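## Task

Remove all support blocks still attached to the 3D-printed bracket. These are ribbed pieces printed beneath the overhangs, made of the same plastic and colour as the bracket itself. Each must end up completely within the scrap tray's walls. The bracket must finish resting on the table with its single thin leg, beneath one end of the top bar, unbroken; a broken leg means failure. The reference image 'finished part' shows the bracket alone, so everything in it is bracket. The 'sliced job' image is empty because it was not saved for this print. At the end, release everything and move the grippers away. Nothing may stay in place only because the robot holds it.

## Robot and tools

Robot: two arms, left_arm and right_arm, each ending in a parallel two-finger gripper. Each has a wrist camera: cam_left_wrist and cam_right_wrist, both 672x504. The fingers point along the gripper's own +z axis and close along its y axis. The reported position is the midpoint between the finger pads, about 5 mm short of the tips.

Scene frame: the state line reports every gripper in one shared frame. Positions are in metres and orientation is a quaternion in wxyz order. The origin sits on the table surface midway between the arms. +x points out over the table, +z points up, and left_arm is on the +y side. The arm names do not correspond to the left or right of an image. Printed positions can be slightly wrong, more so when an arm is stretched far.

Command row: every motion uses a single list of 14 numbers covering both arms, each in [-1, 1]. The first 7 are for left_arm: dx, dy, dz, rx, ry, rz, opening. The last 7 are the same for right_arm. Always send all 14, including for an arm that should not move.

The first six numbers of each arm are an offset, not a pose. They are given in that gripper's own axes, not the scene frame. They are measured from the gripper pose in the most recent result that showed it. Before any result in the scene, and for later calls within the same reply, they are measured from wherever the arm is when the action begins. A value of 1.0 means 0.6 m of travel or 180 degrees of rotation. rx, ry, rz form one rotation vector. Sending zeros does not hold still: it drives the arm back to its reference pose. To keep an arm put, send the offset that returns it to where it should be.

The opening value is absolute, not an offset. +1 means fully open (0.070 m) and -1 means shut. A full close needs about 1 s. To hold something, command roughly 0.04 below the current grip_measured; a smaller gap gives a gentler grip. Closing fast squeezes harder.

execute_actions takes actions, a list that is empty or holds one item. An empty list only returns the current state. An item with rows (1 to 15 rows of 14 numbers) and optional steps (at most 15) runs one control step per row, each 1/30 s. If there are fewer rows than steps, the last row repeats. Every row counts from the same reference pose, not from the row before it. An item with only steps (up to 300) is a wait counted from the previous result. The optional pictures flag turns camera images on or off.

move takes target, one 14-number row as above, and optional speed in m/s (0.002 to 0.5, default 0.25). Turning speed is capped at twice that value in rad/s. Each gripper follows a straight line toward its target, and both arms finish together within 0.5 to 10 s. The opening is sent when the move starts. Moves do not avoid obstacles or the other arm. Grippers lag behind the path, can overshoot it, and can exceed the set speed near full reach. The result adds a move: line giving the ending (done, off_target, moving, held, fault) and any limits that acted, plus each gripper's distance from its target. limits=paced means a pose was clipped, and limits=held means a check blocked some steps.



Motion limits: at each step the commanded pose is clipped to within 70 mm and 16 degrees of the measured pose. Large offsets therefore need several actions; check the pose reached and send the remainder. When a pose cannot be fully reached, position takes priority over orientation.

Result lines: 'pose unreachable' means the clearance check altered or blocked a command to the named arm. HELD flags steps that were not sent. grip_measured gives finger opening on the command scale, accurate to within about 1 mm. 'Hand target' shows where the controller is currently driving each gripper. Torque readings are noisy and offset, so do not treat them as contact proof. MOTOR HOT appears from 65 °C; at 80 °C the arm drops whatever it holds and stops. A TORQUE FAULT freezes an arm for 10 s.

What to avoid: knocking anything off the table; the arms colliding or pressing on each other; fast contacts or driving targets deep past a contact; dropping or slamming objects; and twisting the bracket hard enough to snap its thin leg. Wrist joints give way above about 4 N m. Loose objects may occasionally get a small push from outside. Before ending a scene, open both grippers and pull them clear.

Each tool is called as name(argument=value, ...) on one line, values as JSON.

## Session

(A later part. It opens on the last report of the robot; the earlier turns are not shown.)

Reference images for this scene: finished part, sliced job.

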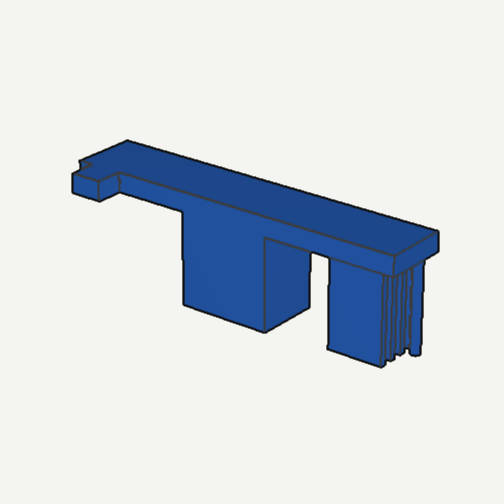

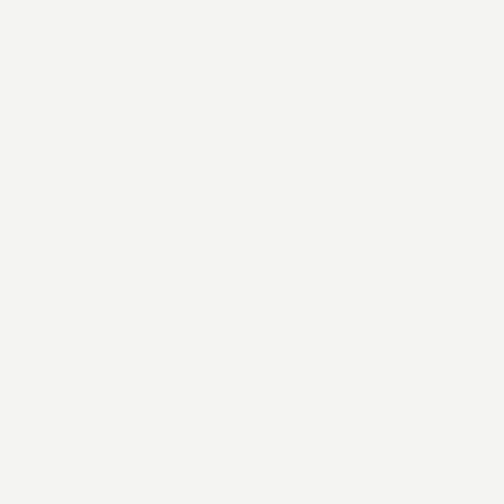

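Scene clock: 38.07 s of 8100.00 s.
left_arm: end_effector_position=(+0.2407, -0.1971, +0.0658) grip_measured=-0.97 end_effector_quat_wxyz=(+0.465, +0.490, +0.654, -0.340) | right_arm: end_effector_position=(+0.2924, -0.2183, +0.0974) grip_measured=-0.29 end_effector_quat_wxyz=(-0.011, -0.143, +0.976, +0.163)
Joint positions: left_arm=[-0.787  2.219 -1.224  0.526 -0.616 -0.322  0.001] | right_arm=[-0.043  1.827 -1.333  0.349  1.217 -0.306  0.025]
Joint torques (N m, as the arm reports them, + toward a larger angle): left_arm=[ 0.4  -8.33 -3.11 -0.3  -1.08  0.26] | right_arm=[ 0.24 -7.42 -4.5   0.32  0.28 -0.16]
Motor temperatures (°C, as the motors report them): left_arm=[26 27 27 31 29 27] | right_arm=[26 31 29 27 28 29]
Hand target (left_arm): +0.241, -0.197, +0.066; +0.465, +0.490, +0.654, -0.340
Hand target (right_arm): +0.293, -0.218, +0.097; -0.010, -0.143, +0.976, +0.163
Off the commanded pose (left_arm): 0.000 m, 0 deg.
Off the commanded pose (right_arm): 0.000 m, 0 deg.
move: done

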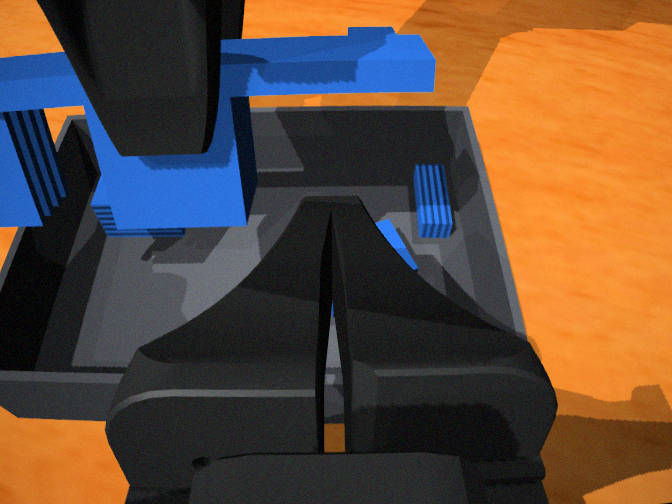

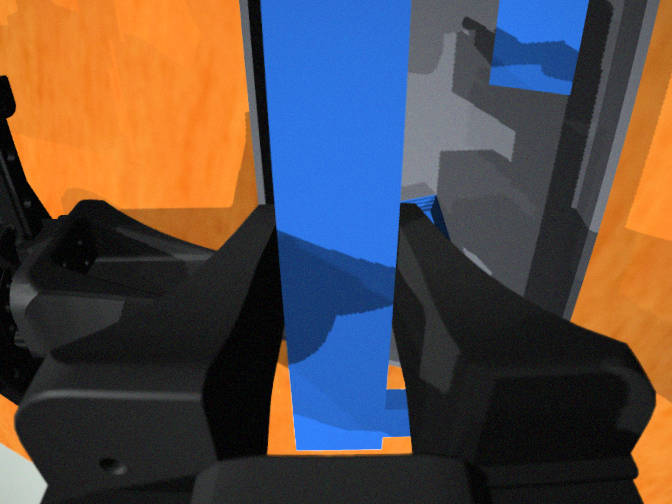

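move(target=[0,0.05,-0.4,0,0,0,-1,0,0,0,0,0,0,-0.5])

move(target=[0,0,0,0,0,0,-1,0.03,0.205,0.07,0.104,-0.02,0,-0.5], speed=0.18)

move(target=[0,0,0,0,0,0,-1,0,0,0.085,0,0,0,-0.5], speed=0.06)

Scene clock: 40.73 s of 8100.00 s.
left_arm: end_effector_position=(+0.2018, +0.0286, +0.1429) grip_measured=-0.97 end_effector_quat_wxyz=(+0.465, +0.487, +0.656, -0.342) | right_arm: end_effector_position=(+0.2924, -0.2183, +0.0974) grip_measured=-0.29 end_effector_quat_wxyz=(-0.011, -0.143, +0.976, +0.163)
Joint positions: left_arm=[-0.254  1.528 -0.501  1.161 -0.879 -0.607  0.001] | right_arm=[-0.043  1.827 -1.333  0.349  1.217 -0.307  0.025]
Joint torques (N m, as the arm reports them, + toward a larger angle): left_arm=[-0.2  -2.89 -4.02 -0.59 -0.93  0.19] | right_arm=[ 0.25 -7.55 -4.4   0.35  0.25  0.22]
Motor temperatures (°C, as the motors report them): left_arm=[26 27 27 31 29 27] | right_arm=[26 31 29 27 28 29]
Hand target (left_arm): +0.202, +0.028, +0.143; +0.465, +0.487, +0.655, -0.342
Hand target (right_arm): +0.292, -0.218, +0.097; -0.011, -0.143, +0.976, +0.163
Off the commanded pose (left_arm): 0.004 m, 0 deg.
Off the commanded pose (right_arm): 0.000 m, 0 deg.
joint sent to its limit (right arm) — the command would take joint 5 (wrist pitch) past its upper limit, so that joint was sent only as far as its limit.
move: off_target (left_arm)

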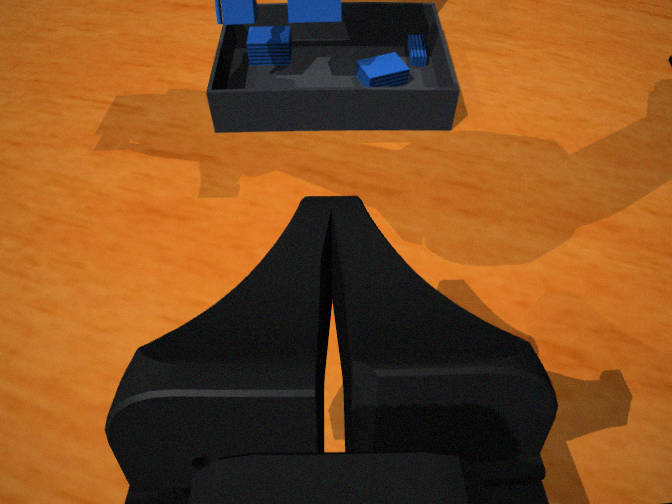

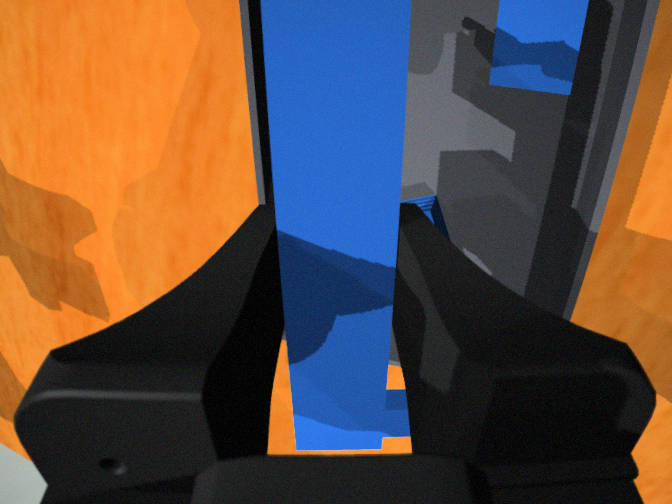

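Scene clock: 42.03 s of 8100.00 s.
left_arm: end_effector_position=(+0.2019, +0.0286, +0.1430) grip_measured=-0.97 end_effector_quat_wxyz=(+0.465, +0.487, +0.656, -0.342) | right_arm: end_effector_position=(+0.2366, -0.0963, +0.0978) grip_measured=-0.29 end_effector_quat_wxyz=(+0.040, -0.138, +0.989, +0.014)
Joint positions: left_arm=[-0.254  1.528 -0.501  1.161 -0.879 -0.607  0.001] | right_arm=[ 0.556  1.793 -1.332 -0.023  1.115  0.446  0.025]
Joint torques (N m, as the arm reports them, + toward a larger angle): left_arm=[-0.05 -2.98 -3.17 -0.45 -0.96  0.12] | right_arm=[ 0.27 -7.08 -5.6   0.13 -0.07 -0.13]
Motor temperatures (°C, as the motors report them): left_arm=[26 27 27 31 29 27] | right_arm=[26 31 29 27 28 29]
Hand target (left_arm): +0.202, +0.029, +0.143; +0.465, +0.487, +0.656, -0.342
Hand target (right_arm): +0.237, -0.096, +0.098; +0.040, -0.138, +0.990, +0.014
Off the commanded pose (left_arm): 0.000 m, 0 deg.
Off the commanded pose (right_arm): 0.003 m, 1 deg.
move: done

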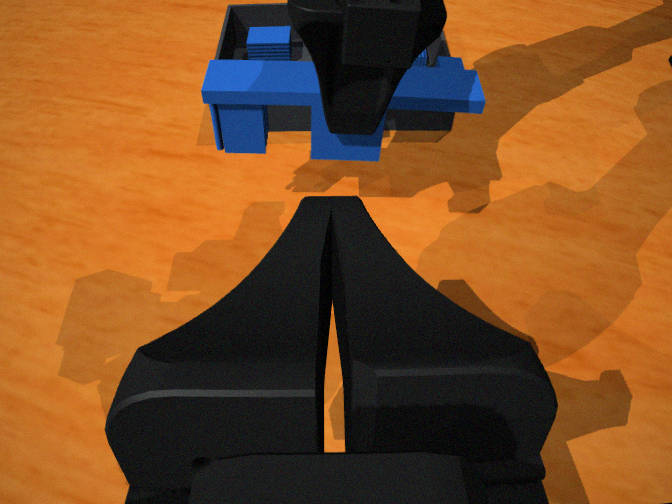

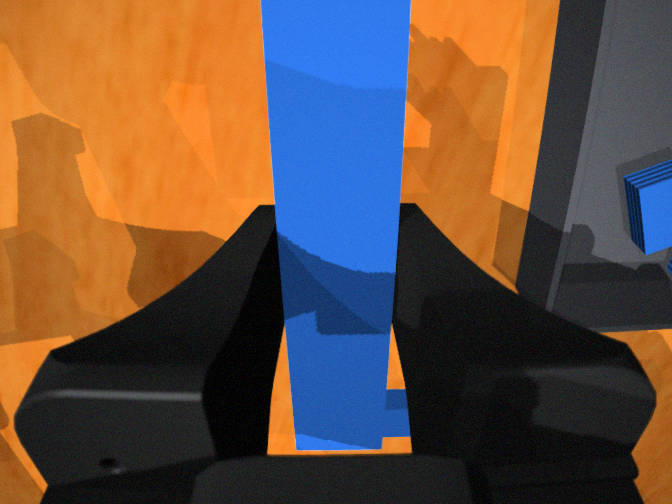

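Scene clock: 43.17 s of 8100.00 s.
left_arm: end_effector_position=(+0.2019, +0.0286, +0.1430) grip_measured=-0.97 end_effector_quat_wxyz=(+0.465, +0.487, +0.656, -0.342) | right_arm: end_effector_position=(+0.2402, -0.0949, +0.0461) grip_measured=-0.29 end_effector_quat_wxyz=(+0.040, -0.138, +0.990, +0.013)
Joint positions: left_arm=[-0.254  1.528 -0.501  1.161 -0.879 -0.607  0.001] | right_arm=[ 0.552  1.873 -1.229 -0.026  0.933  0.448  0.025]
Joint torques (N m, as the arm reports them, + toward a larger angle): left_arm=[-0.12 -3.09 -3.25 -0.47 -0.95  0.08] | right_arm=[ 0.27 -8.29 -5.34 -0.01  0.13  0.28]
Motor temperatures (°C, as the motors report them): left_arm=[26 27 27 31 29 27] | right_arm=[26 31 29 27 28 29]
Hand target (left_arm): +0.202, +0.029, +0.143; +0.465, +0.487, +0.656, -0.342
Hand target (right_arm): +0.240, -0.095, +0.047; +0.040, -0.138, +0.990, +0.013
Off the commanded pose (left_arm): 0.000 m, 0 deg.
Off the commanded pose (right_arm): 0.001 m, 0 deg.
move: done

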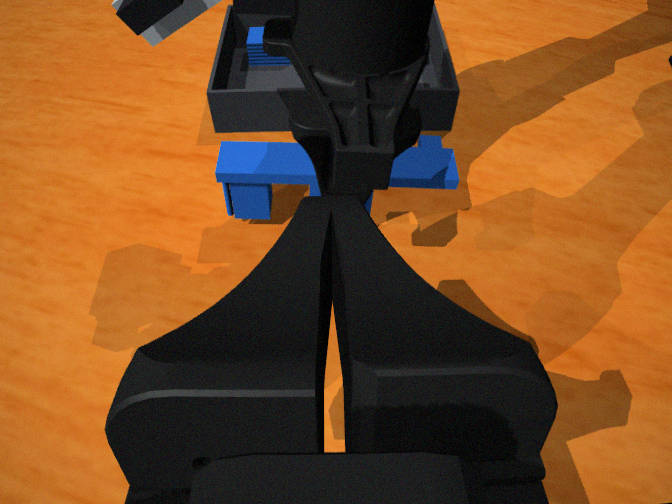

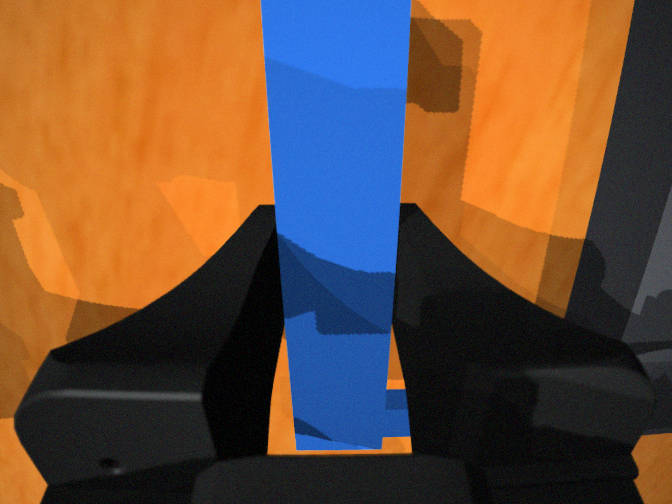

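move(target=[0,0,0,0,0,0,-1,0,0,0.02,0.004,0.008,0,-0.5], speed=0.012)

move(target=[0,0,0,0,0,0,-1,0,0,0,0,0,0,0.3])

move(target=[0,0,0,0,0,0,-1,0,-0.03,-0.2,-0.06,-0.08,0,0.3])

Scene clock: 45.50 s of 8100.00 s.
left_arm: end_effector_position=(+0.2019, +0.0286, +0.1430) grip_measured=-0.97 end_effector_quat_wxyz=(+0.465, +0.487, +0.656, -0.342) | right_arm: end_effector_position=(+0.2418, -0.0941, +0.0352) grip_measured=-0.29 end_effector_quat_wxyz=(+0.030, -0.138, +0.990, +0.006)
Joint positions: left_arm=[-0.254  1.528 -0.501  1.161 -0.879 -0.607  0.001] | right_arm=[ 0.552  1.912 -1.242 -0.027  0.932  0.449  0.025]
Joint torques (N m, as the arm reports them, + toward a larger angle): left_arm=[-0.2  -3.   -3.18 -0.45 -0.97  0.08] | right_arm=[ 0.62 -3.44 -3.09  0.11 -0.12  0.3 ]
Motor temperatures (°C, as the motors report them): left_arm=[26 27 27 31 29 27] | right_arm=[26 31 29 26 28 29]
Hand target (left_arm): +0.202, +0.029, +0.143; +0.465, +0.487, +0.656, -0.342
Hand target (right_arm): +0.241, -0.095, +0.034; +0.028, -0.138, +0.990, +0.005
Off the commanded pose (left_arm): 0.000 m, 0 deg.
Off the commanded pose (right_arm): 0.001 m, 0 deg.
move: done

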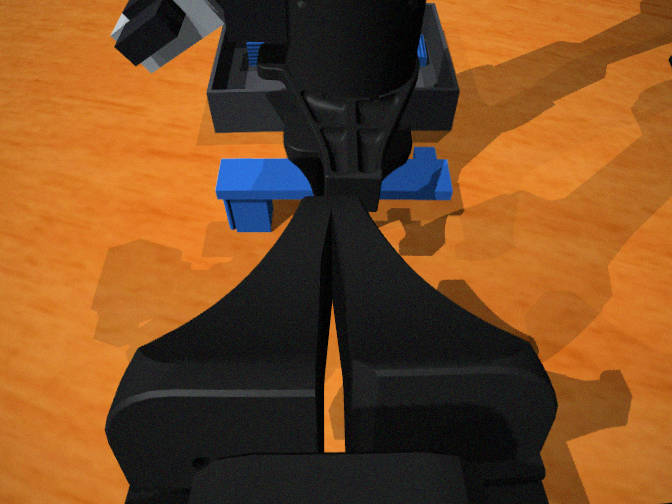

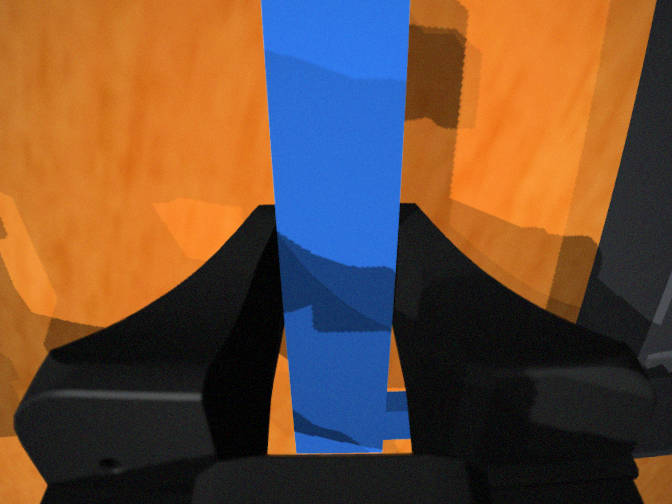

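Scene clock: 46.03 s of 8100.00 s.
left_arm: end_effector_position=(+0.2019, +0.0286, +0.1430) grip_measured=-0.97 end_effector_quat_wxyz=(+0.465, +0.487, +0.656, -0.342) | right_arm: end_effector_position=(+0.2416, -0.0942, +0.0344) grip_measured=+0.30 end_effector_quat_wxyz=(+0.029, -0.138, +0.990, +0.005)
Joint positions: left_arm=[-0.254  1.528 -0.501  1.161 -0.879 -0.607  0.001] | right_arm=[ 0.552  1.914 -1.242 -0.027  0.932  0.449  0.045]
Joint torques (N m, as the arm reports them, + toward a larger angle): left_arm=[-0.09 -3.   -3.22 -0.46 -0.92  0.08] | right_arm=[ 0.47 -9.16 -4.08  0.07 -0.03  0.28]
Motor temperatures (°C, as the motors report them): left_arm=[26 27 27 31 29 27] | right_arm=[26 31 29 26 28 29]
Hand target (left_arm): +0.202, +0.029, +0.143; +0.465, +0.487, +0.656, -0.342
Hand target (right_arm): +0.242, -0.094, +0.035; +0.030, -0.138, +0.990, +0.006
Off the commanded pose (left_arm): 0.000 m, 0 deg.
Off the commanded pose (right_arm): 0.001 m, 0 deg.
move: done

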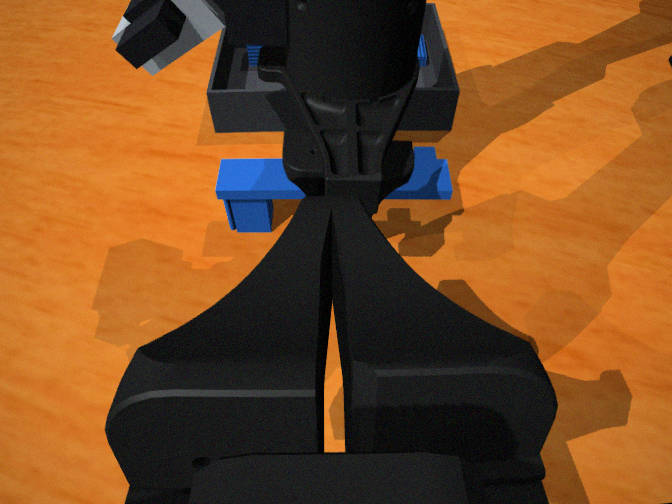

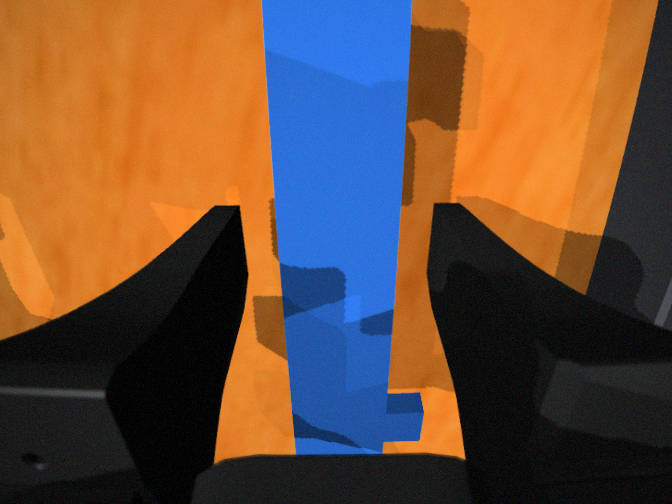

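Scene clock: 47.03 s of 8100.00 s.
left_arm: end_effector_position=(+0.2019, +0.0286, +0.1430) grip_measured=-0.97 end_effector_quat_wxyz=(+0.465, +0.487, +0.656, -0.342) | right_arm: end_effector_position=(+0.2404, -0.1137, +0.1558) grip_measured=+0.30 end_effector_quat_wxyz=(+0.140, -0.139, +0.974, +0.115)
Joint positions: left_arm=[-0.254  1.528 -0.501  1.161 -0.879 -0.607  0.001] | right_arm=[ 0.449  1.527 -1.178  0.095  0.955  0.284  0.045]
Joint torques (N m, as the arm reports them, + toward a larger angle): left_arm=[-0.2  -3.03 -3.19 -0.46 -0.94  0.1 ] | right_arm=[ 1.41 -4.11 -6.55  0.08 -0.22  0.28]
Motor temperatures (°C, as the motors report them): left_arm=[26 27 27 31 29 27] | right_arm=[26 31 29 26 28 29]
Hand target (left_arm): +0.202, +0.029, +0.143; +0.465, +0.487, +0.656, -0.342
Hand target (right_arm): +0.240, -0.113, +0.156; +0.140, -0.139, +0.974, +0.115
Off the commanded pose (left_arm): 0.000 m, 0 deg.
Off the commanded pose (right_arm): 0.002 m, 0 deg.
move: done

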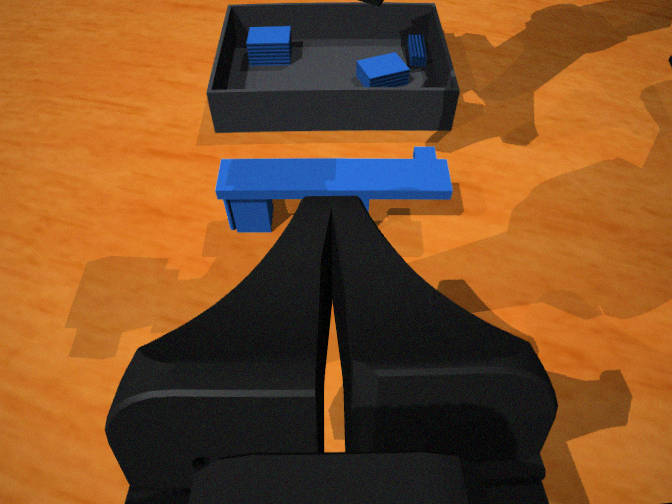

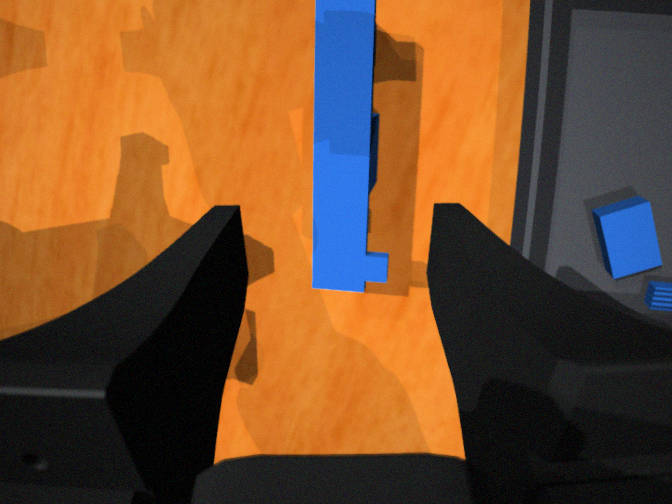

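finished_scene(scene=2)

The scene is finished: the task was done.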